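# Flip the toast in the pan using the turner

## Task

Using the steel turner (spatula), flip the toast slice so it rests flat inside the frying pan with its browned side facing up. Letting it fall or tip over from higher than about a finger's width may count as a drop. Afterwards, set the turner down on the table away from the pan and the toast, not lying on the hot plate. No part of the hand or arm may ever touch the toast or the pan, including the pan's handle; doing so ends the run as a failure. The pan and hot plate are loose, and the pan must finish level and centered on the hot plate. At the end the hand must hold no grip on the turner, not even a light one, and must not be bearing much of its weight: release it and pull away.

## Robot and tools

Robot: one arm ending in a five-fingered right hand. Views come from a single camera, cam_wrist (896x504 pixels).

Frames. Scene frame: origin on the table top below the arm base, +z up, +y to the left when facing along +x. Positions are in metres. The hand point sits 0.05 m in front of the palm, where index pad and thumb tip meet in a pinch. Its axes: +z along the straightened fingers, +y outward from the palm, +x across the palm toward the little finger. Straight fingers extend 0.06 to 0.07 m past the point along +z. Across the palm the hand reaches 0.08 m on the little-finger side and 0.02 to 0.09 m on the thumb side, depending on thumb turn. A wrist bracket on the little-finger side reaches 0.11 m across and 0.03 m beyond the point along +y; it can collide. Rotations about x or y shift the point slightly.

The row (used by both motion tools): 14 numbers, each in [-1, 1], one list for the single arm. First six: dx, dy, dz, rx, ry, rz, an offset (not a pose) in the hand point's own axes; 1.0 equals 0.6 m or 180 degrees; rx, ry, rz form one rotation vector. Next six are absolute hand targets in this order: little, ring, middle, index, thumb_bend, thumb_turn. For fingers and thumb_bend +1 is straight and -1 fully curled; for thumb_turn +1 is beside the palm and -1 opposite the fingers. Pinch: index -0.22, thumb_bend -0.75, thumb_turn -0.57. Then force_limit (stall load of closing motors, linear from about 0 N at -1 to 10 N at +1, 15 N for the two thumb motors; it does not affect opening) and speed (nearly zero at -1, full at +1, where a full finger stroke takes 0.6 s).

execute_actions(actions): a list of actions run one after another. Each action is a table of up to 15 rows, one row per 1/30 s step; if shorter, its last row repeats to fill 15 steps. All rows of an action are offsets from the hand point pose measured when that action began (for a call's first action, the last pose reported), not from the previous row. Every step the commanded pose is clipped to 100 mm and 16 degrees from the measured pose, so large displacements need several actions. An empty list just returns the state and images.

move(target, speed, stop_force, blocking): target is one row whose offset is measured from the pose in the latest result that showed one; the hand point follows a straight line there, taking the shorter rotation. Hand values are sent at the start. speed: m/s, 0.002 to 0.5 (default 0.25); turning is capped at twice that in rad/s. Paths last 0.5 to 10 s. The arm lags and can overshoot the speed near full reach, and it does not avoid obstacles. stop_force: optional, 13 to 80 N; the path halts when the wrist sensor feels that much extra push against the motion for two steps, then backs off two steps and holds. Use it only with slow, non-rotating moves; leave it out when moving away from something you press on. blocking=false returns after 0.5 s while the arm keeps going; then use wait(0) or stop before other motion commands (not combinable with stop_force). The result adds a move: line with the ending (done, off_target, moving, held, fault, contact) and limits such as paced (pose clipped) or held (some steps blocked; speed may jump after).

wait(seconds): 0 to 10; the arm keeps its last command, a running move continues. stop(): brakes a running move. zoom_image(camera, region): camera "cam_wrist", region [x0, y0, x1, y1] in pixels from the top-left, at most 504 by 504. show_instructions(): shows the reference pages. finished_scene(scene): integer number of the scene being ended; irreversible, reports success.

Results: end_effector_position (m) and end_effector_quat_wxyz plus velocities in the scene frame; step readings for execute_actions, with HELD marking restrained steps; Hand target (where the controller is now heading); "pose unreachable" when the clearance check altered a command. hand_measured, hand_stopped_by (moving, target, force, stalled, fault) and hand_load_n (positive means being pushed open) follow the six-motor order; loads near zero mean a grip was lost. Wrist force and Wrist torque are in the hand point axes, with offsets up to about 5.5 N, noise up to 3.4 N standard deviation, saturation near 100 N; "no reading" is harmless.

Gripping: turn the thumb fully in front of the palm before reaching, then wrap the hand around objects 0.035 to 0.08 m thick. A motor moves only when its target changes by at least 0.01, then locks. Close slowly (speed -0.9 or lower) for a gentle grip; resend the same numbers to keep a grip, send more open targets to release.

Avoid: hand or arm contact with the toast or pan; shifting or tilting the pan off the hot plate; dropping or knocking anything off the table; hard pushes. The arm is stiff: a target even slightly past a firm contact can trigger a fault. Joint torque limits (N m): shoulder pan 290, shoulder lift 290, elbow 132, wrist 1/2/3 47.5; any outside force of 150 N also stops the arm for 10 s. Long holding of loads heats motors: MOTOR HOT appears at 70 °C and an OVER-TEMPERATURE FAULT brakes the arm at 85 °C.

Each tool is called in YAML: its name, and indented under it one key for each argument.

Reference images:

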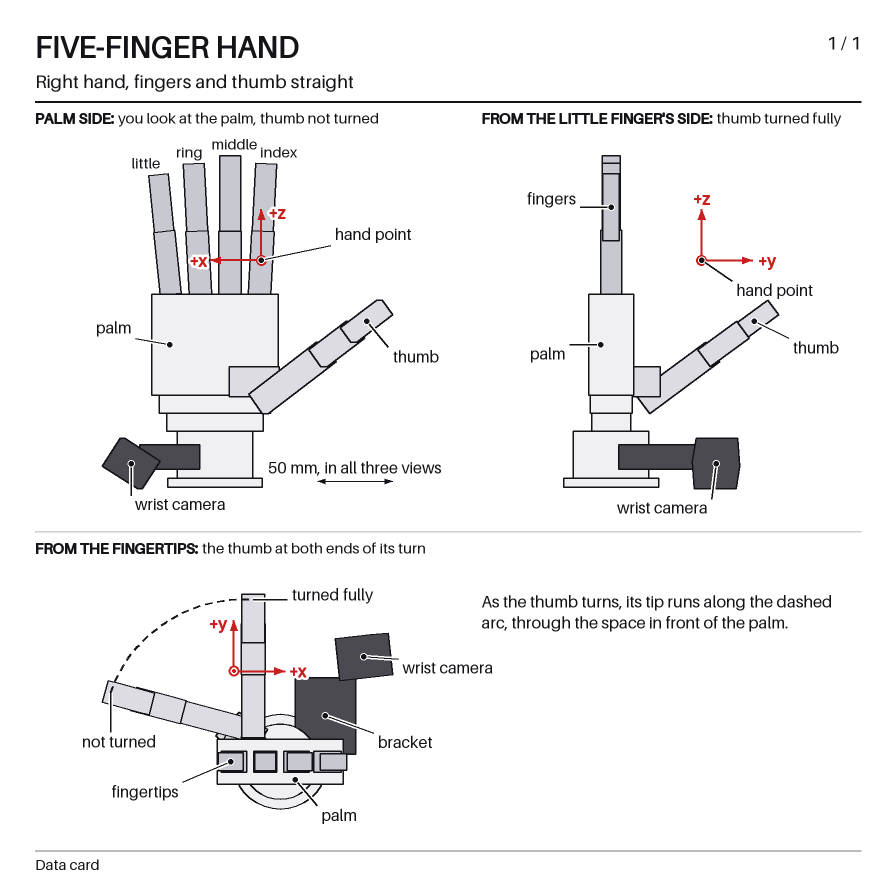

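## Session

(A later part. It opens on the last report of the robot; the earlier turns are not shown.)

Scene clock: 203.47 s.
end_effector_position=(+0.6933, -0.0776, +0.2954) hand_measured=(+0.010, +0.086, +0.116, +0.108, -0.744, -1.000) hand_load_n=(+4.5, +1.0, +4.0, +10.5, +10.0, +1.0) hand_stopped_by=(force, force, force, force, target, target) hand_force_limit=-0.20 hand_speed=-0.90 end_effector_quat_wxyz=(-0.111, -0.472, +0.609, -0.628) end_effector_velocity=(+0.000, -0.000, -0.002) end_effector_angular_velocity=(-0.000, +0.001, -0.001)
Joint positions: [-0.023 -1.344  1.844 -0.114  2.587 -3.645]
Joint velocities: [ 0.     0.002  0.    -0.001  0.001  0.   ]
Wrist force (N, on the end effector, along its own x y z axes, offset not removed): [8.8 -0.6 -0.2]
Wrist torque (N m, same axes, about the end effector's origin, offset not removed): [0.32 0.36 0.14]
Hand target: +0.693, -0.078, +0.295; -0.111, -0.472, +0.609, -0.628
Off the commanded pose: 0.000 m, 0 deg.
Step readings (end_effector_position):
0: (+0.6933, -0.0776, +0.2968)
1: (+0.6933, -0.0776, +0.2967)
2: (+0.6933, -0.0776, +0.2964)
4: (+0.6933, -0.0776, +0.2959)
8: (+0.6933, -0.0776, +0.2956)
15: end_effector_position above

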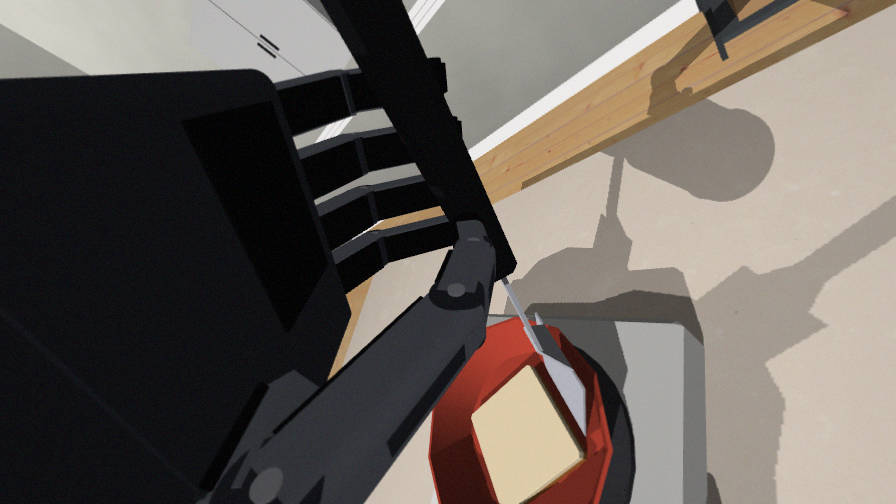

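execute_actions:
  actions:
    - [[0.001,-0.0009,-0.0002,0,0,0,-0.45,-0.5,-0.5,-0.4,-0.75,-1,-0.2,-0.9]]
    - [[-0.0046,-0.0048,-0.001,0,0,0,-0.45,-0.5,-0.5,-0.4,-0.75,-1,-0.2,-0.9]]
    - [[-0.0046,-0.0048,-0.001,0,0,0,-0.45,-0.5,-0.5,-0.4,-0.75,-1,-0.2,-0.9]]

zoom_image:
  camera: "cam_wrist"
  region: [420, 270, 680, 504]

Scene clock: 207.10 s.
end_effector_position=(+0.6998, -0.0728, +0.2961) hand_measured=(+0.010, +0.086, +0.116, +0.108, -0.744, -1.000) hand_load_n=(+3.5, +1.0, +4.0, +10.5, +10.5, +2.0) hand_stopped_by=(force, force, force, force, target, target) hand_force_limit=-0.20 hand_speed=-0.90 end_effector_quat_wxyz=(-0.111, -0.472, +0.609, -0.628) end_effector_velocity=(+0.000, +0.000, -0.001) end_effector_angular_velocity=(+0.000, +0.001, -0.001)
Joint positions: [-0.015 -1.332  1.828 -0.105  2.594 -3.639]
Joint velocities: [ 0.     0.001 -0.     0.     0.001  0.001]
Wrist force (N, on the end effector, along its own x y z axes, offset not removed): [-0.9 4.7 2.7]
Wrist torque (N m, same axes, about the end effector's origin, offset not removed): [0.14 -0.11 0.08]
Hand target: +0.700, -0.073, +0.296; -0.111, -0.472, +0.609, -0.628
Off the commanded pose: 0.000 m, 0 deg.
Step readings (end_effector_position; steps 1 to 15: 1st action; 16 to 30: 2nd action; 31 to 45: 3rd action):
0: (+0.6933, -0.0776, +0.2953)
1: (+0.6933, -0.0776, +0.2953)
2: (+0.6933, -0.0776, +0.2953)
4: (+0.6932, -0.0776, +0.2955)
8: (+0.6933, -0.0776, +0.2957)
15: (+0.6933, -0.0776, +0.2961)
16: (+0.6935, -0.0775, +0.2961)
17: (+0.6942, -0.0770, +0.2962)
19: (+0.6954, -0.0761, +0.2963)
23: (+0.6963, -0.0754, +0.2962)
30: (+0.6966, -0.0752, +0.2961)
31: (+0.6967, -0.0751, +0.2961)
32: (+0.6974, -0.0746, +0.2961)
34: (+0.6986, -0.0737, +0.2961)
38: (+0.6995, -0.0730, +0.2961)
45: end_effector_position above

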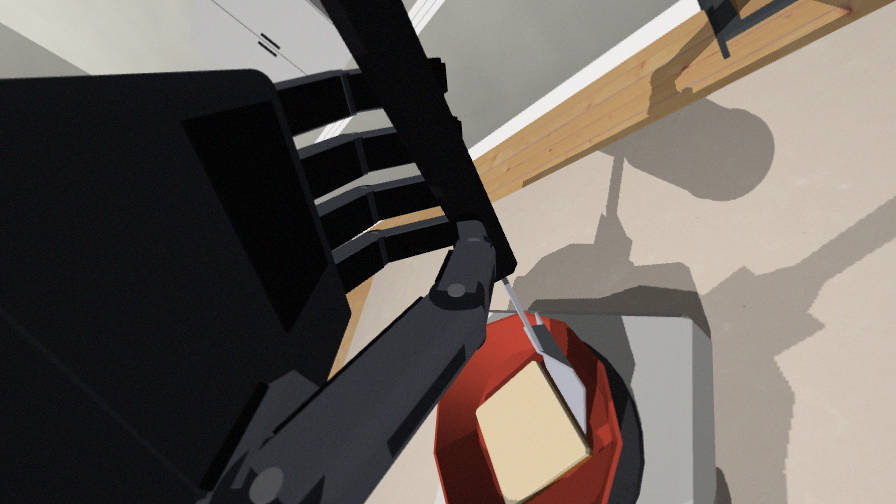

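Region (420, 270, 680, 504) of cam_wrist's 896x504 image, scaled by 1.938, with more detail than that image has; it fills the top 454 rows of this view, and the rest is white.

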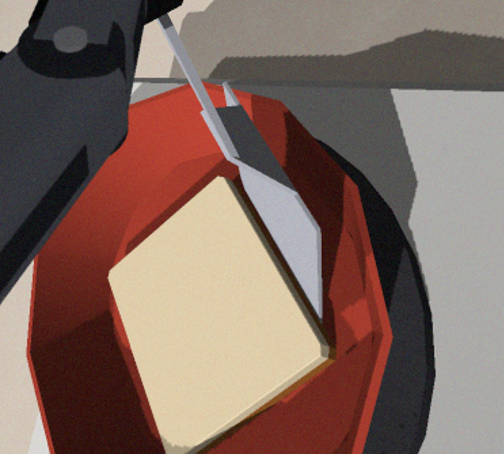

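move:
  target: [0.019,0.057,0.0138,0.0018,-0.0136,0.0538,-0.45,-0.5,-0.5,-0.4,-0.75,-1,-0.2,-0.9]
  speed: 0.06

zoom_image:
  camera: "cam_wrist"
  region: [420, 270, 680, 504]

Scene clock: 210.83 s.
end_effector_position=(+0.6732, -0.0930, +0.2804) hand_measured=(+0.010, +0.086, +0.116, +0.108, -0.744, -1.000) hand_load_n=(+3.5, +1.0, +4.0, +10.5, +10.0, +1.5) hand_stopped_by=(force, force, force, force, target, target) hand_force_limit=-0.20 hand_speed=-0.90 end_effector_quat_wxyz=(-0.043, -0.432, +0.647, -0.626) end_effector_velocity=(-0.001, -0.001, +0.000) end_effector_angular_velocity=(+0.004, -0.007, -0.000)
Joint positions: [-0.076 -1.406  1.932 -0.146  2.497 -3.493]
Joint velocities: [-0.003 -0.004  0.004 -0.003 -0.004  0.005]
Wrist force (N, on the end effector, along its own x y z axes, offset not removed): [-2.2 5.4 1.9]
Wrist torque (N m, same axes, about the end effector's origin, offset not removed): [0.35 0.10 0.16]
Hand target: +0.673, -0.093, +0.280; -0.043, -0.432, +0.647, -0.626
Off the commanded pose: 0.000 m, 0 deg.
move: done

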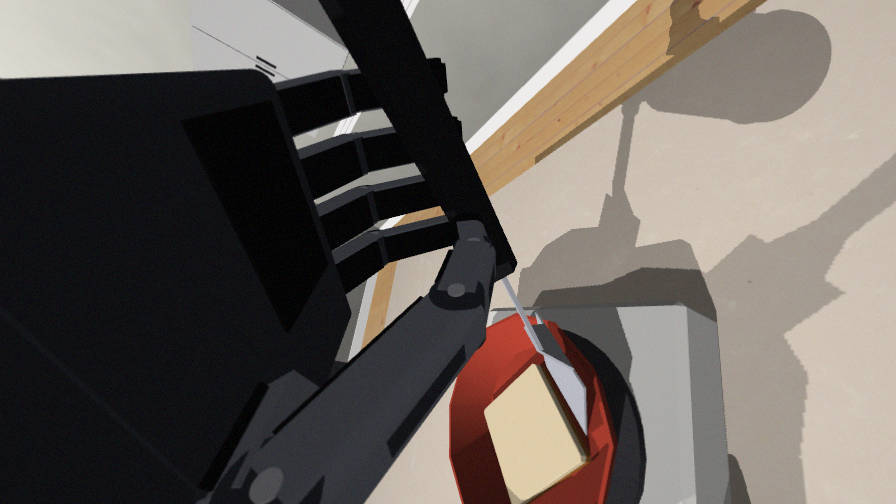

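Region (420, 270, 680, 504) of cam_wrist's 896x504 image, scaled by 1.938, with more detail than that image has; it fills the top 454 rows of this view, and the rest is white.

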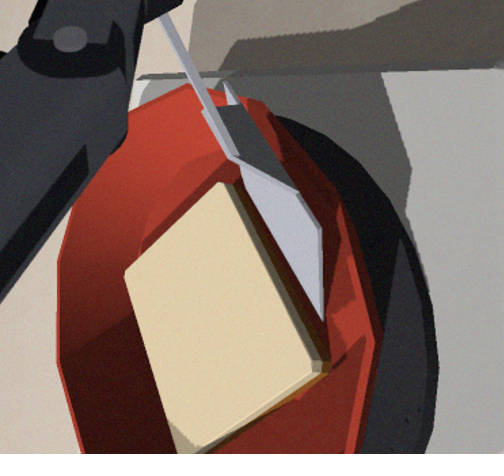

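execute_actions:
  actions:
    - [[-0.0039,-0.0004,0,0,0,0,-0.45,-0.5,-0.5,-0.4,-0.75,-1,-0.2,-0.9]]

execute_actions:
  actions:
    - [[-0.001,0.0013,0.0004,0,0,0,-0.45,-0.5,-0.5,-0.4,-0.75,-1,-0.2,-0.9]]

Scene clock: 213.53 s.
end_effector_position=(+0.6748, -0.0918, +0.2793) hand_measured=(+0.010, +0.086, +0.116, +0.108, -0.744, -1.000) hand_load_n=(+4.0, +1.0, +4.0, +11.0, +9.5, +1.0) hand_stopped_by=(force, force, force, force, target, target) hand_force_limit=-0.20 hand_speed=-0.90 end_effector_quat_wxyz=(-0.043, -0.432, +0.647, -0.627) end_effector_velocity=(-0.000, -0.000, -0.000) end_effector_angular_velocity=(-0.000, -0.001, -0.002)
Joint positions: [-0.073 -1.402  1.929 -0.147  2.499 -3.491]
Joint velocities: [ 0.     0.001 -0.    -0.     0.003  0.001]
Wrist force (N, on the end effector, along its own x y z axes, offset not removed): [3.4 2.1 -0.7]
Wrist torque (N m, same axes, about the end effector's origin, offset not removed): [0.42 -0.01 0.26]
Hand target: +0.675, -0.092, +0.279; -0.043, -0.432, +0.647, -0.626
Off the commanded pose: 0.000 m, 0 deg.
Step readings (end_effector_position):
0: (+0.6731, -0.0930, +0.2804)
1: (+0.6732, -0.0930, +0.2803)
2: (+0.6734, -0.0927, +0.2801)
4: (+0.6740, -0.0922, +0.2797)
8: (+0.6746, -0.0919, +0.2794)
15: end_effector_position above

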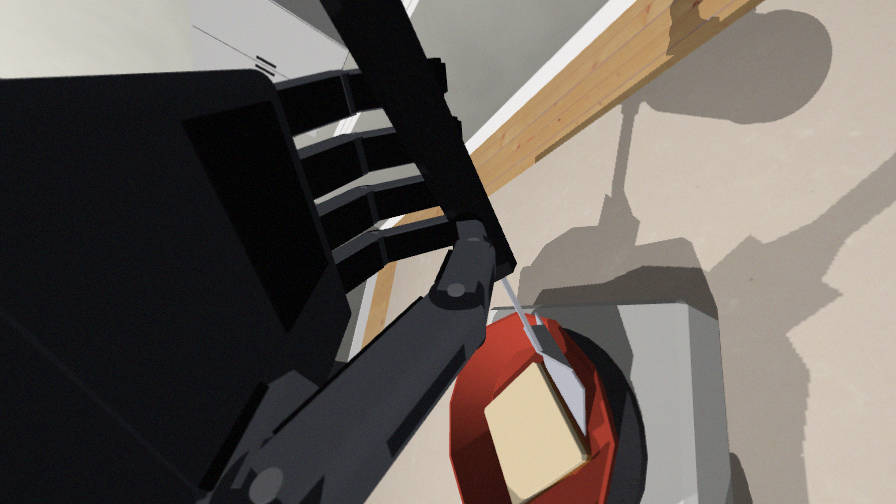

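Scene clock: 214.03 s.
end_effector_position=(+0.6748, -0.0918, +0.2784) hand_measured=(+0.010, +0.086, +0.116, +0.108, -0.744, -1.000) hand_load_n=(+4.0, +1.5, +4.5, +11.5, +8.0, +1.0) hand_stopped_by=(force, force, force, force, target, target) hand_force_limit=-0.20 hand_speed=-0.90 end_effector_quat_wxyz=(-0.043, -0.432, +0.647, -0.627) end_effector_velocity=(-0.000, +0.000, +0.000) end_effector_angular_velocity=(+0.000, -0.000, +0.001)
Joint positions: [-0.073 -1.401  1.93  -0.149  2.499 -3.491]
Joint velocities: [ 0.    -0.001  0.     0.    -0.001  0.   ]
Wrist force (N, on the end effector, along its own x y z axes, offset not removed): [7.7 -2.4 3.1]
Wrist torque (N m, same axes, about the end effector's origin, offset not removed): [-0.02 -0.02 0.31]
Hand target: +0.675, -0.092, +0.278; -0.043, -0.432, +0.647, -0.627
Off the commanded pose: 0.000 m, 0 deg.
Step readings (end_effector_position):
0: (+0.6748, -0.0918, +0.2793)
1: (+0.6748, -0.0918, +0.2793)
2: (+0.6749, -0.0918, +0.2792)
4: (+0.6750, -0.0918, +0.2789)
8: (+0.6749, -0.0918, +0.2785)
15: end_effector_position above

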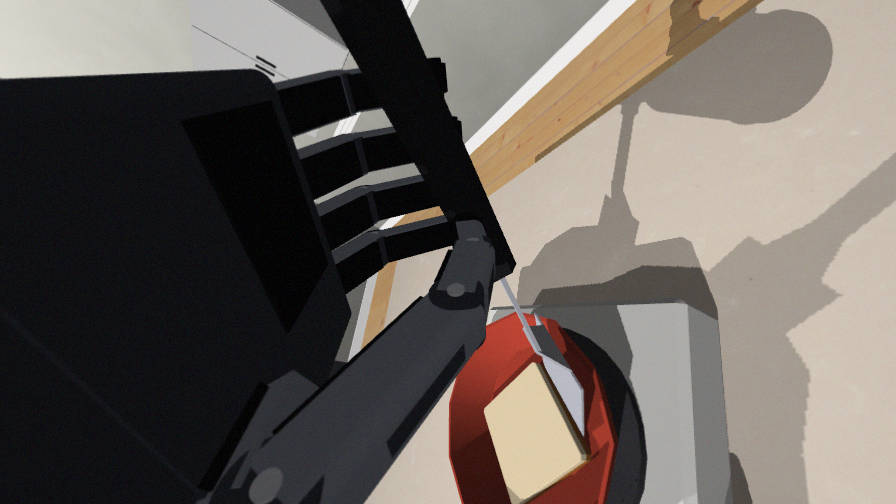

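execute_actions:
  actions:
    - [[0.0011,-0.0015,-0.0004,0,0,0,-0.45,-0.5,-0.5,-0.4,-0.75,-1,-0.2,-0.9]]
    - [[-0.004,-0.0029,-0.0006,0,0,0,-0.45,-0.5,-0.5,-0.4,-0.75,-1,-0.2,-0.9]]
    - [[-0.004,-0.0029,-0.0006,0,0,0,-0.45,-0.5,-0.5,-0.4,-0.75,-1,-0.2,-0.9]]

zoom_image:
  camera: "cam_wrist"
  region: [420, 270, 680, 504]

Scene clock: 216.93 s.
end_effector_position=(+0.6796, -0.0882, +0.2794) hand_measured=(+0.010, +0.086, +0.116, +0.108, -0.744, -1.000) hand_load_n=(+4.0, +1.0, +4.0, +10.5, +9.5, +1.0) hand_stopped_by=(force, force, force, force, target, target) hand_force_limit=-0.20 hand_speed=-0.90 end_effector_quat_wxyz=(-0.043, -0.432, +0.647, -0.626) end_effector_velocity=(-0.000, -0.000, +0.000) end_effector_angular_velocity=(-0.001, -0.001, -0.002)
Joint positions: [-0.066 -1.393  1.918 -0.141  2.506 -3.487]
Joint velocities: [ 0.     0.    -0.001 -0.     0.002  0.001]
Wrist force (N, on the end effector, along its own x y z axes, offset not removed): [1.3 1.4 1.2]
Wrist torque (N m, same axes, about the end effector's origin, offset not removed): [0.05 0.13 0.06]
Hand target: +0.680, -0.088, +0.279; -0.043, -0.432, +0.647, -0.626
Off the commanded pose: 0.000 m, 0 deg.
Step readings (end_effector_position; steps 1 to 15: 1st action; 16 to 30: 2nd action; 31 to 45: 3rd action):
0: (+0.6748, -0.0918, +0.2783)
1: (+0.6748, -0.0918, +0.2783)
2: (+0.6748, -0.0918, +0.2783)
4: (+0.6747, -0.0918, +0.2786)
8: (+0.6748, -0.0918, +0.2790)
15: (+0.6749, -0.0918, +0.2793)
16: (+0.6750, -0.0917, +0.2794)
17: (+0.6754, -0.0913, +0.2795)
19: (+0.6763, -0.0906, +0.2796)
23: (+0.6770, -0.0901, +0.2795)
30: (+0.6772, -0.0900, +0.2794)
31: (+0.6773, -0.0899, +0.2794)
32: (+0.6778, -0.0895, +0.2794)
34: (+0.6787, -0.0888, +0.2794)
38: (+0.6794, -0.0883, +0.2794)
45: end_effector_position above

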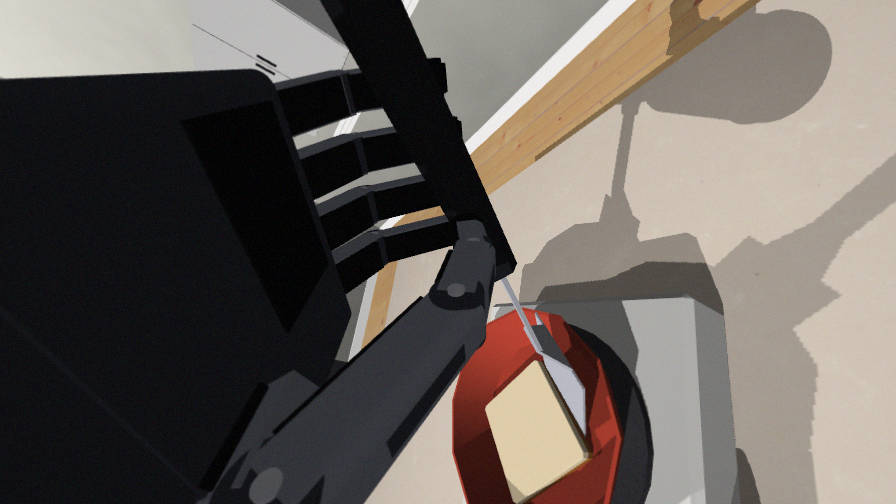

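Region (420, 270, 680, 504) of cam_wrist's 896x504 image, scaled by 1.938, with more detail than that image has; it fills the top 454 rows of this view, and the rest is white.

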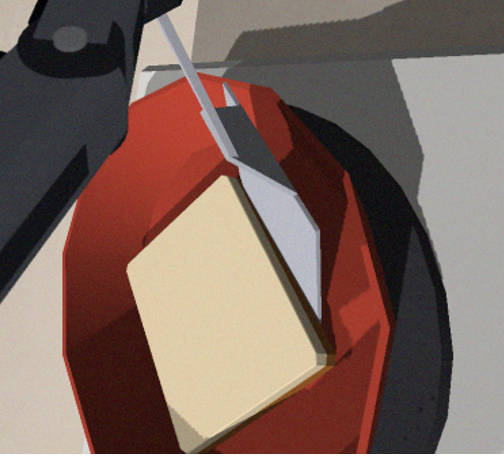

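execute_actions:
  actions:
    - [[-0.0038,-0.0032,-0.0007,0,0,0,-0.45,-0.5,-0.5,-0.4,-0.75,-1,-0.2,-0.9]]
    - [[-0.004,-0.0029,-0.0006,0,0,0,-0.45,-0.5,-0.5,-0.4,-0.75,-1,-0.2,-0.9]]

zoom_image:
  camera: "cam_wrist"
  region: [420, 270, 680, 504]

Scene clock: 219.43 s.
end_effector_position=(+0.6843, -0.0846, +0.2796) hand_measured=(+0.010, +0.086, +0.116, +0.108, -0.744, -1.000) hand_load_n=(+4.0, +1.0, +4.0, +10.5, +9.5, +1.0) hand_stopped_by=(force, force, force, force, target, target) hand_force_limit=-0.20 hand_speed=-0.90 end_effector_quat_wxyz=(-0.043, -0.432, +0.647, -0.626) end_effector_velocity=(-0.000, +0.000, -0.000) end_effector_angular_velocity=(-0.001, +0.000, -0.002)
Joint positions: [-0.059 -1.383  1.907 -0.136  2.512 -3.482]
Joint velocities: [ 0.001  0.001 -0.001  0.     0.003  0.   ]
Wrist force (N, on the end effector, along its own x y z axes, offset not removed): [2.0 2.2 2.9]
Wrist torque (N m, same axes, about the end effector's origin, offset not removed): [-0.01 -0.09 0.20]
Hand target: +0.684, -0.085, +0.280; -0.043, -0.432, +0.647, -0.626
Off the commanded pose: 0.000 m, 0 deg.
Step readings (end_effector_position; steps 1 to 15: 1st action; 16 to 30: 2nd action):
0: (+0.6796, -0.0882, +0.2794)
1: (+0.6797, -0.0881, +0.2794)
2: (+0.6802, -0.0877, +0.2794)
4: (+0.6811, -0.0870, +0.2795)
8: (+0.6818, -0.0865, +0.2796)
15: (+0.6820, -0.0864, +0.2796)
16: (+0.6821, -0.0863, +0.2796)
17: (+0.6826, -0.0859, +0.2796)
19: (+0.6835, -0.0852, +0.2796)
23: (+0.6842, -0.0847, +0.2796)
30: end_effector_position above

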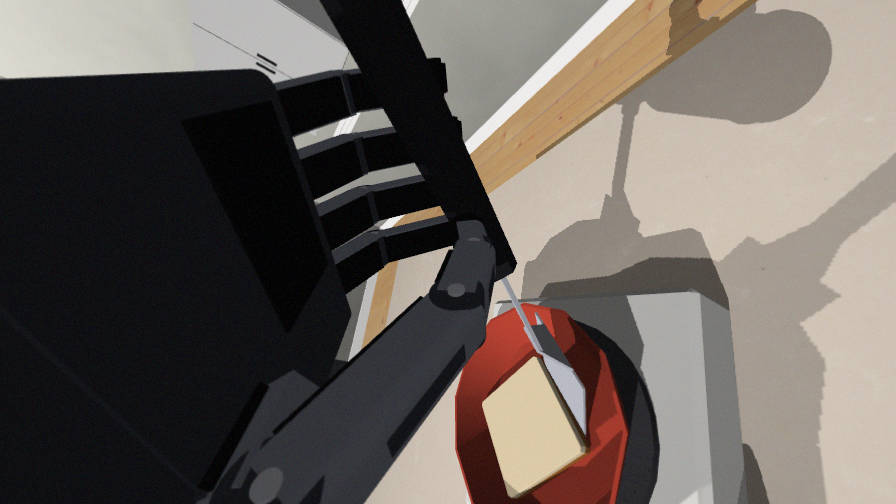

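Region (420, 270, 680, 504) of cam_wrist's 896x504 image, scaled by 1.938, with more detail than that image has; it fills the top 454 rows of this view, and the rest is white.

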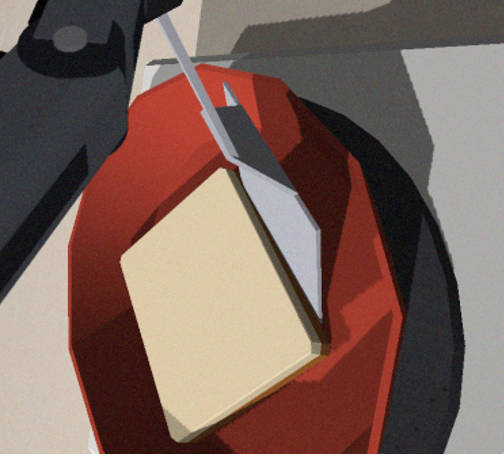

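move:
  target: [0.0127,0.0421,0.0102,0.0014,-0.0108,0.0431,-0.45,-0.5,-0.5,-0.4,-0.75,-1,-0.2,-0.9]
  speed: 0.05

zoom_image:
  camera: "cam_wrist"
  region: [420, 270, 680, 504]

Scene clock: 224.43 s.
end_effector_position=(+0.6672, -0.0976, +0.2635) hand_measured=(+0.010, +0.086, +0.116, +0.108, -0.744, -1.000) hand_load_n=(+3.5, +1.0, +4.0, +10.0, +10.0, +1.5) hand_stopped_by=(force, force, force, force, target, target) hand_force_limit=-0.20 hand_speed=-0.90 end_effector_quat_wxyz=(+0.011, -0.398, +0.674, -0.622) end_effector_velocity=(-0.001, -0.001, -0.001) end_effector_angular_velocity=(+0.006, -0.007, +0.000)
Joint positions: [-0.107 -1.432  1.987 -0.182  2.434 -3.37 ]
Joint velocities: [-0.004 -0.003  0.005 -0.003 -0.006  0.007]
Wrist force (N, on the end effector, along its own x y z axes, offset not removed): [-0.6 6.6 2.6]
Wrist torque (N m, same axes, about the end effector's origin, offset not removed): [0.48 0.04 0.07]
Hand target: +0.667, -0.098, +0.263; +0.011, -0.398, +0.674, -0.622
Off the commanded pose: 0.000 m, 0 deg.
move: done

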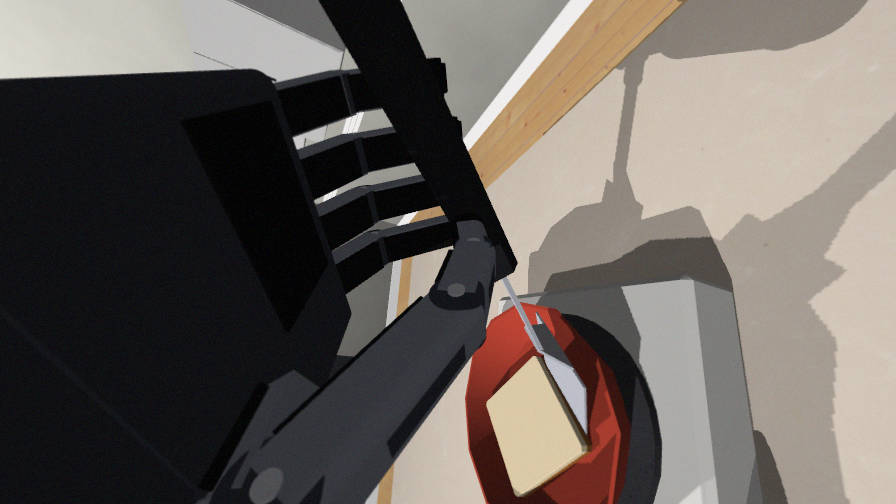

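Region (420, 270, 680, 504) of cam_wrist's 896x504 image, scaled by 1.938, with more detail than that image has; it fills the top 454 rows of this view, and the rest is white.

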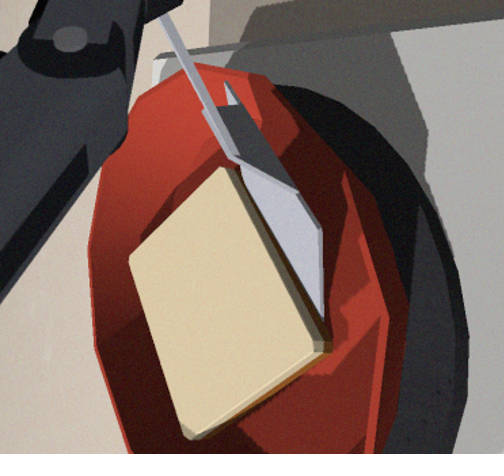

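execute_actions:
  actions:
    - [[-0.0008,0.0014,0.0004,0,0,0,-0.45,-0.5,-0.5,-0.4,-0.75,-1,-0.2,-0.9]]

Scene clock: 226.43 s.
end_effector_position=(+0.6672, -0.0976, +0.2626) hand_measured=(+0.010, +0.086, +0.116, +0.108, -0.744, -1.000) hand_load_n=(+3.5, +1.0, +4.0, +10.5, +10.0, +1.5) hand_stopped_by=(force, force, force, force, target, target) hand_force_limit=-0.20 hand_speed=-0.90 end_effector_quat_wxyz=(+0.011, -0.398, +0.674, -0.622) end_effector_velocity=(+0.000, -0.000, -0.000) end_effector_angular_velocity=(-0.000, +0.001, +0.000)
Joint positions: [-0.107 -1.431  1.988 -0.183  2.434 -3.37 ]
Joint velocities: [-0.  0. -0.  0. -0. -0.]
Wrist force (N, on the end effector, along its own x y z axes, offset not removed): [-0.1 4.5 2.2]
Wrist torque (N m, same axes, about the end effector's origin, offset not removed): [0.36 0.17 0.08]
Hand target: +0.667, -0.098, +0.262; +0.011, -0.398, +0.674, -0.622
Off the commanded pose: 0.000 m, 0 deg.
Step readings (end_effector_position):
0: (+0.6671, -0.0977, +0.2634)
1: (+0.6671, -0.0977, +0.2634)
2: (+0.6671, -0.0977, +0.2633)
4: (+0.6672, -0.0977, +0.2630)
8: (+0.6672, -0.0977, +0.2627)
15: end_effector_position above

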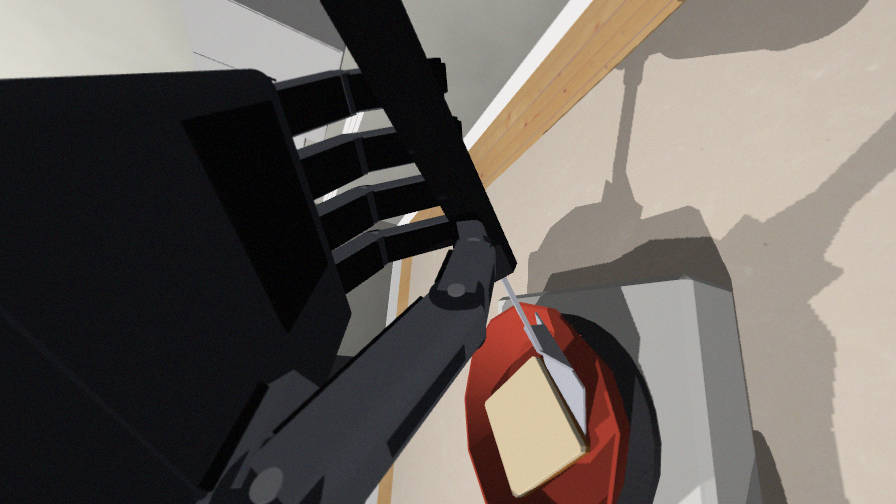

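execute_actions:
  actions:
    - [[-0.0005,0.0009,0.0002,0,0,0,-0.45,-0.5,-0.5,-0.4,-0.75,-1,-0.2,-0.9]]
    - [[-0.0044,-0.0023,-0.0004,0,0,0,-0.45,-0.5,-0.5,-0.4,-0.75,-1,-0.2,-0.9]]

zoom_image:
  camera: "cam_wrist"
  region: [420, 270, 680, 504]

Scene clock: 228.90 s.
end_effector_position=(+0.6695, -0.0959, +0.2619) hand_measured=(+0.010, +0.086, +0.116, +0.108, -0.744, -1.000) hand_load_n=(+4.0, +1.0, +4.0, +11.0, +9.0, +1.5) hand_stopped_by=(force, force, force, force, target, target) hand_force_limit=-0.20 hand_speed=-0.90 end_effector_quat_wxyz=(+0.011, -0.398, +0.674, -0.622) end_effector_velocity=(+0.000, -0.000, -0.002) end_effector_angular_velocity=(+0.001, +0.003, +0.000)
Joint positions: [-0.103 -1.426  1.983 -0.182  2.438 -3.368]
Joint velocities: [-0.     0.003 -0.     0.001 -0.001  0.   ]
Wrist force (N, on the end effector, along its own x y z axes, offset not removed): [1.7 1.3 1.2]
Wrist torque (N m, same axes, about the end effector's origin, offset not removed): [0.13 0.04 0.20]
Hand target: +0.670, -0.096, +0.262; +0.011, -0.398, +0.674, -0.622
Off the commanded pose: 0.000 m, 0 deg.
Step readings (end_effector_position; steps 1 to 15: 1st action; 16 to 30: 2nd action):
0: (+0.6672, -0.0976, +0.2625)
1: (+0.6672, -0.0976, +0.2624)
2: (+0.6672, -0.0976, +0.2623)
4: (+0.6672, -0.0976, +0.2621)
8: (+0.6672, -0.0976, +0.2620)
15: (+0.6672, -0.0976, +0.2619)
16: (+0.6672, -0.0975, +0.2619)
17: (+0.6676, -0.0972, +0.2618)
19: (+0.6685, -0.0965, +0.2617)
23: (+0.6693, -0.0960, +0.2618)
30: end_effector_position above

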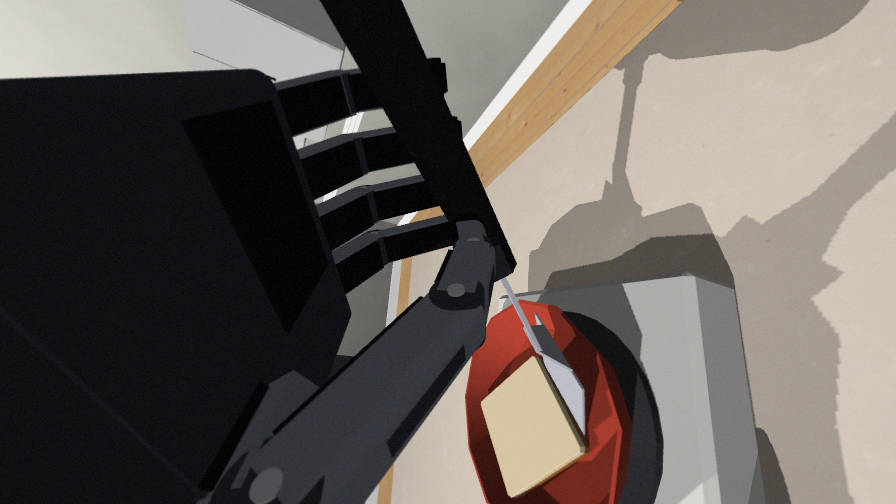

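Region (420, 270, 680, 504) of cam_wrist's 896x504 image, scaled by 1.938, with more detail than that image has; it fills the top 454 rows of this view, and the rest is white.

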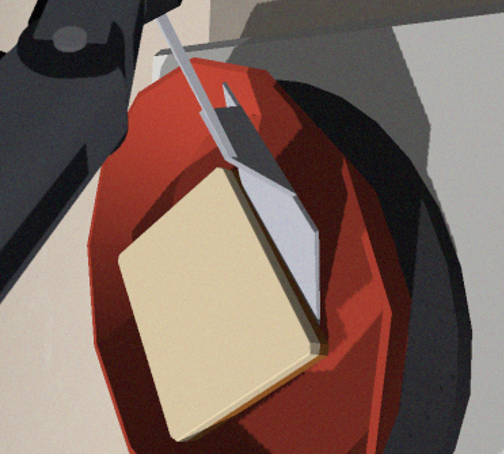

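execute_actions:
  actions:
    - [[-0.0044,-0.0023,-0.0004,0,0,0,-0.45,-0.5,-0.5,-0.4,-0.75,-1,-0.2,-0.9]]
    - [[-0.0044,-0.0023,-0.0004,0,0,0,-0.45,-0.5,-0.5,-0.4,-0.75,-1,-0.2,-0.9]]

zoom_image:
  camera: "cam_wrist"
  region: [420, 270, 680, 504]

Scene clock: 234.10 s.
end_effector_position=(+0.6743, -0.0923, +0.2618) hand_measured=(+0.010, +0.086, +0.116, +0.108, -0.744, -1.000) hand_load_n=(+4.0, +1.0, +4.0, +11.0, +9.0, +1.5) hand_stopped_by=(force, force, force, force, target, target) hand_force_limit=-0.20 hand_speed=-0.90 end_effector_quat_wxyz=(+0.011, -0.398, +0.674, -0.622) end_effector_velocity=(+0.000, +0.000, -0.000) end_effector_angular_velocity=(+0.000, +0.001, +0.001)
Joint positions: [-0.095 -1.417  1.973 -0.178  2.445 -3.363]
Joint velocities: [ 0.001  0.    -0.     0.001 -0.    -0.   ]
Wrist force (N, on the end effector, along its own x y z axes, offset not removed): [3.4 3.7 -0.2]
Wrist torque (N m, same axes, about the end effector's origin, offset not removed): [0.52 -0.23 0.37]
Hand target: +0.674, -0.092, +0.262; +0.011, -0.398, +0.674, -0.622
Off the commanded pose: 0.000 m, 0 deg.
Step readings (end_effector_position; steps 1 to 15: 1st action; 16 to 30: 2nd action):
0: (+0.6696, -0.0958, +0.2619)
1: (+0.6696, -0.0958, +0.2619)
2: (+0.6701, -0.0954, +0.2619)
4: (+0.6710, -0.0947, +0.2618)
8: (+0.6717, -0.0942, +0.2618)
15: (+0.6719, -0.0941, +0.2618)
16: (+0.6720, -0.0940, +0.2618)
17: (+0.6725, -0.0936, +0.2618)
19: (+0.6734, -0.0930, +0.2618)
23: (+0.6741, -0.0924, +0.2618)
30: end_effector_position above

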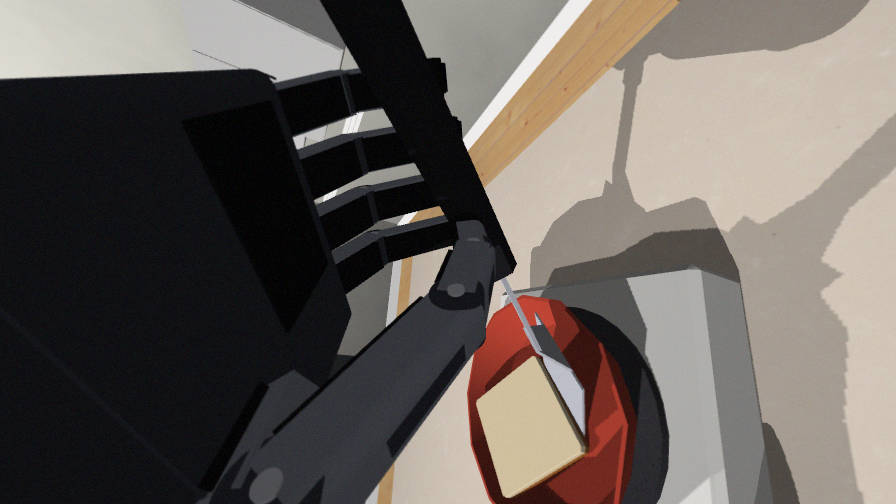

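Region (420, 270, 680, 504) of cam_wrist's 896x504 image, scaled by 1.938, with more detail than that image has; it fills the top 454 rows of this view, and the rest is white.

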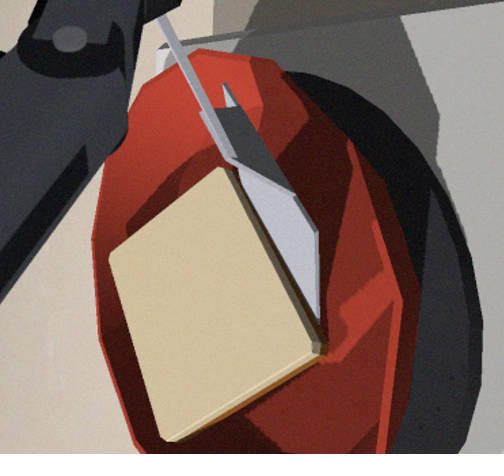

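move:
  target: [0.014,0.045,0.0108,0.0014,-0.0108,0.0431,-0.45,-0.5,-0.5,-0.4,-0.75,-1,-0.2,-0.9]
  speed: 0.05

zoom_image:
  camera: "cam_wrist"
  region: [420, 270, 680, 504]

Scene clock: 238.60 s.
end_effector_position=(+0.6578, -0.1048, +0.2416) hand_measured=(+0.010, +0.086, +0.116, +0.108, -0.744, -1.000) hand_load_n=(+4.0, +1.0, +4.0, +10.5, +9.5, +1.5) hand_stopped_by=(force, force, force, force, target, target) hand_force_limit=-0.20 hand_speed=-0.90 end_effector_quat_wxyz=(+0.065, -0.363, +0.698, -0.615) end_effector_velocity=(-0.000, -0.000, -0.001) end_effector_angular_velocity=(+0.006, -0.008, +0.003)
Joint positions: [-0.148 -1.458  2.057 -0.239  2.362 -3.255]
Joint velocities: [-0.003 -0.002  0.005 -0.005 -0.008  0.007]
Wrist force (N, on the end effector, along its own x y z axes, offset not removed): [-0.7 3.2 3.2]
Wrist torque (N m, same axes, about the end effector's origin, offset not removed): [0.13 0.11 0.15]
Hand target: +0.658, -0.105, +0.242; +0.065, -0.362, +0.698, -0.615
Off the commanded pose: 0.000 m, 0 deg.
move: done

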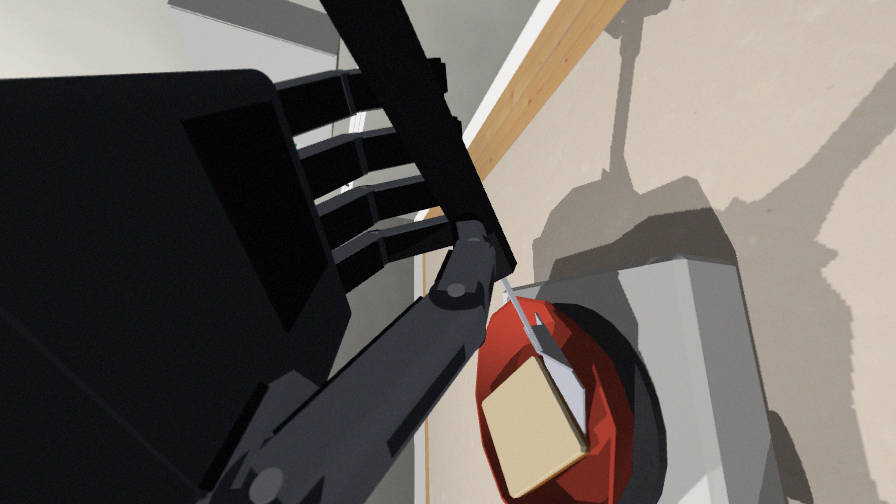

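Region (420, 270, 680, 504) of cam_wrist's 896x504 image, scaled by 1.938, with more detail than that image has; it fills the top 454 rows of this view, and the rest is white.

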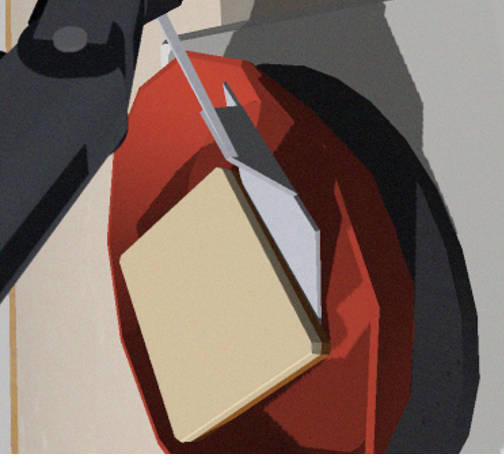

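execute_actions:
  actions:
    - [[-0.0004,0.001,0.0003,0,0,0,-0.45,-0.5,-0.5,-0.4,-0.75,-1,-0.2,-0.9]]
    - [[-0.0062,-0.0023,-0.0004,0,0,0,-0.45,-0.5,-0.5,-0.4,-0.75,-1,-0.2,-0.9]]

zoom_image:
  camera: "cam_wrist"
  region: [420, 270, 680, 504]

Scene clock: 242.30 s.
end_effector_position=(+0.6610, -0.1024, +0.2410) hand_measured=(+0.010, +0.086, +0.116, +0.108, -0.744, -1.000) hand_load_n=(+4.0, +1.0, +4.0, +11.0, +9.0, +1.5) hand_stopped_by=(force, force, force, force, target, target) hand_force_limit=-0.20 hand_speed=-0.90 end_effector_quat_wxyz=(+0.065, -0.363, +0.698, -0.615) end_effector_velocity=(+0.000, +0.000, +0.000) end_effector_angular_velocity=(-0.000, -0.000, -0.000)
Joint positions: [-0.142 -1.452  2.051 -0.238  2.368 -3.252]
Joint velocities: [ 0.001  0.    -0.001  0.     0.001  0.   ]
Wrist force (N, on the end effector, along its own x y z axes, offset not removed): [-0.8 1.5 1.0]
Wrist torque (N m, same axes, about the end effector's origin, offset not removed): [0.02 0.23 0.20]
Hand target: +0.661, -0.102, +0.241; +0.065, -0.363, +0.698, -0.615
Off the commanded pose: 0.000 m, 0 deg.
Step readings (end_effector_position; steps 1 to 15: 1st action; 16 to 30: 2nd action):
0: (+0.6577, -0.1048, +0.2415)
1: (+0.6577, -0.1048, +0.2415)
2: (+0.6578, -0.1048, +0.2415)
4: (+0.6578, -0.1048, +0.2414)
8: (+0.6578, -0.1048, +0.2412)
15: (+0.6578, -0.1048, +0.2410)
16: (+0.6579, -0.1047, +0.2410)
17: (+0.6585, -0.1042, +0.2409)
19: (+0.6596, -0.1033, +0.2409)
23: (+0.6606, -0.1026, +0.2409)
30: end_effector_position above

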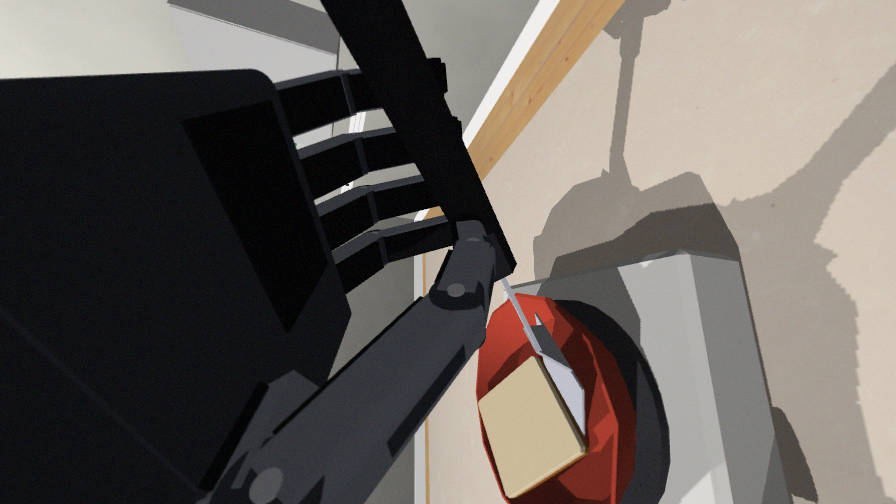

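Region (420, 270, 680, 504) of cam_wrist's 896x504 image, scaled by 1.938, with more detail than that image has; it fills the top 454 rows of this view, and the rest is white.

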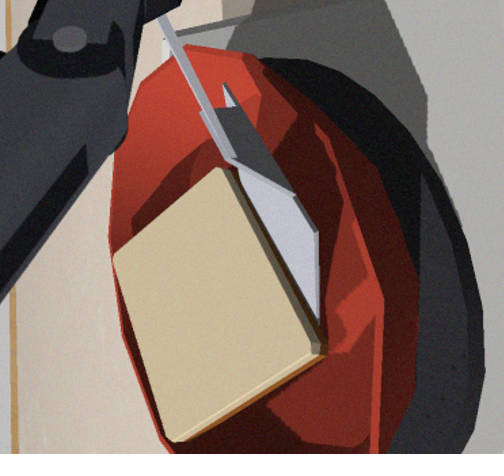

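execute_actions:
  actions: []

Scene clock: 248.47 s.
end_effector_position=(+0.6610, -0.1024, +0.2410) hand_measured=(+0.010, +0.086, +0.116, +0.108, -0.744, -1.000) hand_load_n=(+4.0, +1.0, +4.0, +11.0, +9.0, +1.5) hand_stopped_by=(force, force, force, force, target, target) hand_force_limit=-0.20 hand_speed=-0.90 end_effector_quat_wxyz=(+0.065, -0.363, +0.698, -0.615) end_effector_velocity=(-0.000, +0.000, +0.000) end_effector_angular_velocity=(+0.000, +0.001, +0.000)
Joint positions: [-0.142 -1.451  2.051 -0.238  2.368 -3.252]
Joint velocities: [ 0.    -0.    -0.     0.002 -0.    -0.   ]
Wrist force (N, on the end effector, along its own x y z axes, offset not removed): [2.4 1.7 -0.7]
Wrist torque (N m, same axes, about the end effector's origin, offset not removed): [0.18 -0.20 0.31]
Hand target: +0.661, -0.102, +0.241; +0.065, -0.363, +0.698, -0.615
Off the commanded pose: 0.000 m, 0 deg.

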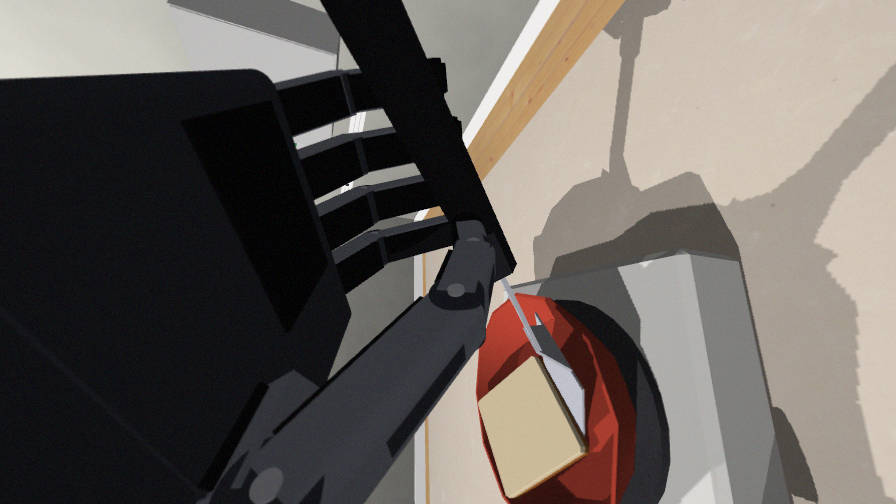

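zoom_image:
  camera: "cam_wrist"
  region: [420, 270, 680, 504]

Region (420, 270, 680, 504) of cam_wrist's 896x504 image, scaled by 1.938, with more detail than that image has; it fills the top 454 rows of this view, and the rest is white.

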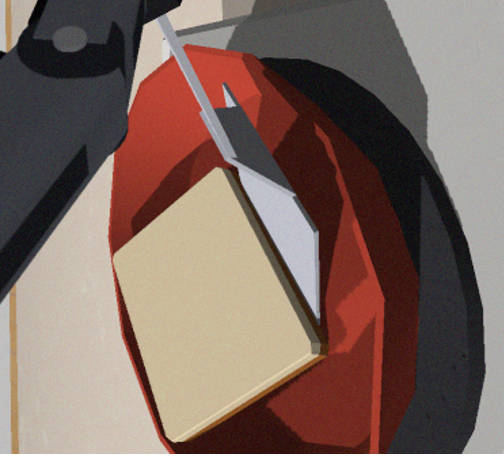

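move:
  target: [0.0162,0.0043,0.0006,0,0,0,-0.45,-0.5,-0.5,-0.4,-0.75,-1,-0.2,-0.9]
  speed: 0.02

zoom_image:
  camera: "cam_wrist"
  region: [420, 270, 680, 504]

Scene clock: 271.03 s.
end_effector_position=(+0.6531, -0.1083, +0.2420) hand_measured=(+0.010, +0.086, +0.116, +0.108, -0.744, -1.000) hand_load_n=(+3.5, +1.0, +4.0, +10.5, +10.0, +1.5) hand_stopped_by=(force, force, force, force, target, target) hand_force_limit=-0.20 hand_speed=-0.90 end_effector_quat_wxyz=(+0.065, -0.363, +0.698, -0.615) end_effector_velocity=(-0.002, -0.001, +0.000) end_effector_angular_velocity=(-0.000, -0.000, -0.000)
Joint positions: [-0.156 -1.468  2.067 -0.242  2.354 -3.259]
Joint velocities: [-0.002 -0.004  0.003 -0.001 -0.002 -0.001]
Wrist force (N, on the end effector, along its own x y z axes, offset not removed): [-1.4 4.9 2.3]
Wrist torque (N m, same axes, about the end effector's origin, offset not removed): [0.25 0.02 0.10]
Hand target: +0.653, -0.108, +0.242; +0.065, -0.363, +0.698, -0.615
Off the commanded pose: 0.000 m, 0 deg.
move: done

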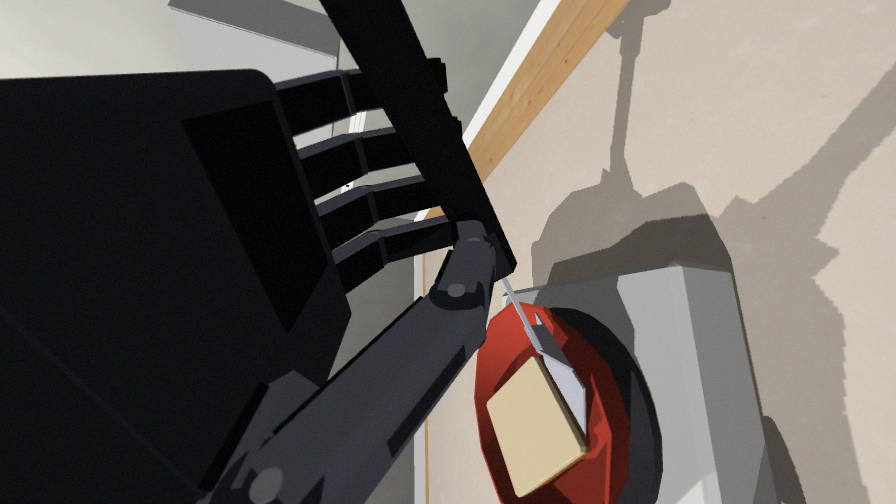

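Region (420, 270, 680, 504) of cam_wrist's 896x504 image, scaled by 1.938, with more detail than that image has; it fills the top 454 rows of this view, and the rest is white.

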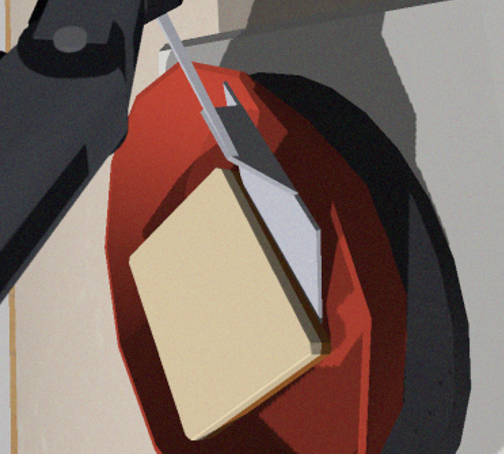

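move:
  target: [-0.0317,-0.0104,-0.0017,0,0,0,-0.45,-0.5,-0.5,-0.4,-0.75,-1,-0.2,-0.9]
  speed: 0.025

zoom_image:
  camera: "cam_wrist"
  region: [420, 270, 680, 504]

Scene clock: 283.27 s.
end_effector_position=(+0.6690, -0.0963, +0.2411) hand_measured=(+0.010, +0.086, +0.116, +0.108, -0.744, -1.000) hand_load_n=(+3.5, +1.0, +4.0, +11.0, +9.0, +1.5) hand_stopped_by=(force, force, force, force, target, target) hand_force_limit=-0.20 hand_speed=-0.90 end_effector_quat_wxyz=(+0.065, -0.363, +0.698, -0.615) end_effector_velocity=(+0.001, +0.001, -0.000) end_effector_angular_velocity=(+0.000, +0.001, -0.001)
Joint positions: [-0.128 -1.436  2.033 -0.23   2.381 -3.245]
Joint velocities: [ 0.003  0.003 -0.003  0.002  0.003  0.002]
Wrist force (N, on the end effector, along its own x y z axes, offset not removed): [1.2 1.6 2.9]
Wrist torque (N m, same axes, about the end effector's origin, offset not removed): [-0.02 -0.18 0.30]
Hand target: +0.669, -0.096, +0.241; +0.065, -0.363, +0.698, -0.615
Off the commanded pose: 0.000 m, 0 deg.
move: done

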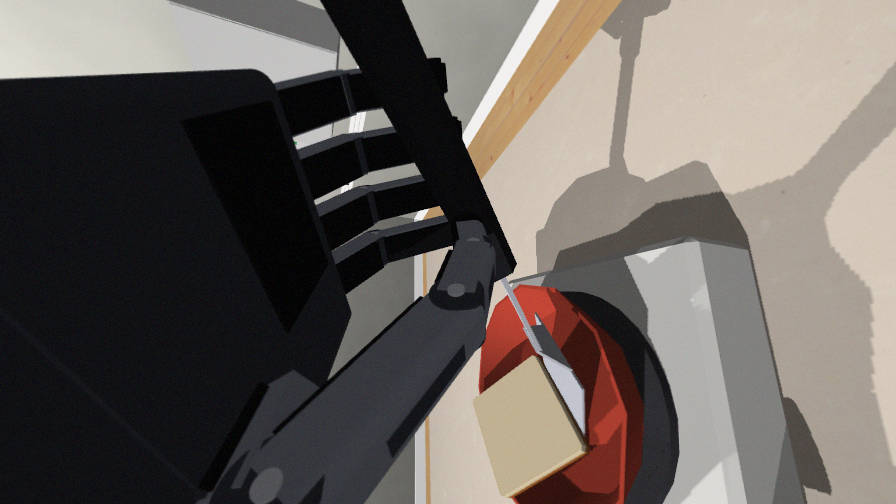

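Region (420, 270, 680, 504) of cam_wrist's 896x504 image, scaled by 1.938, with more detail than that image has; it fills the top 454 rows of this view, and the rest is white.

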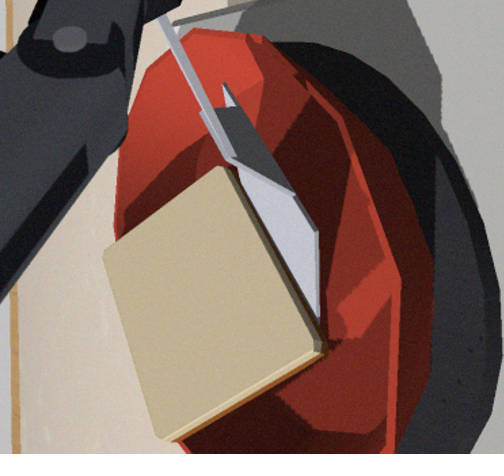

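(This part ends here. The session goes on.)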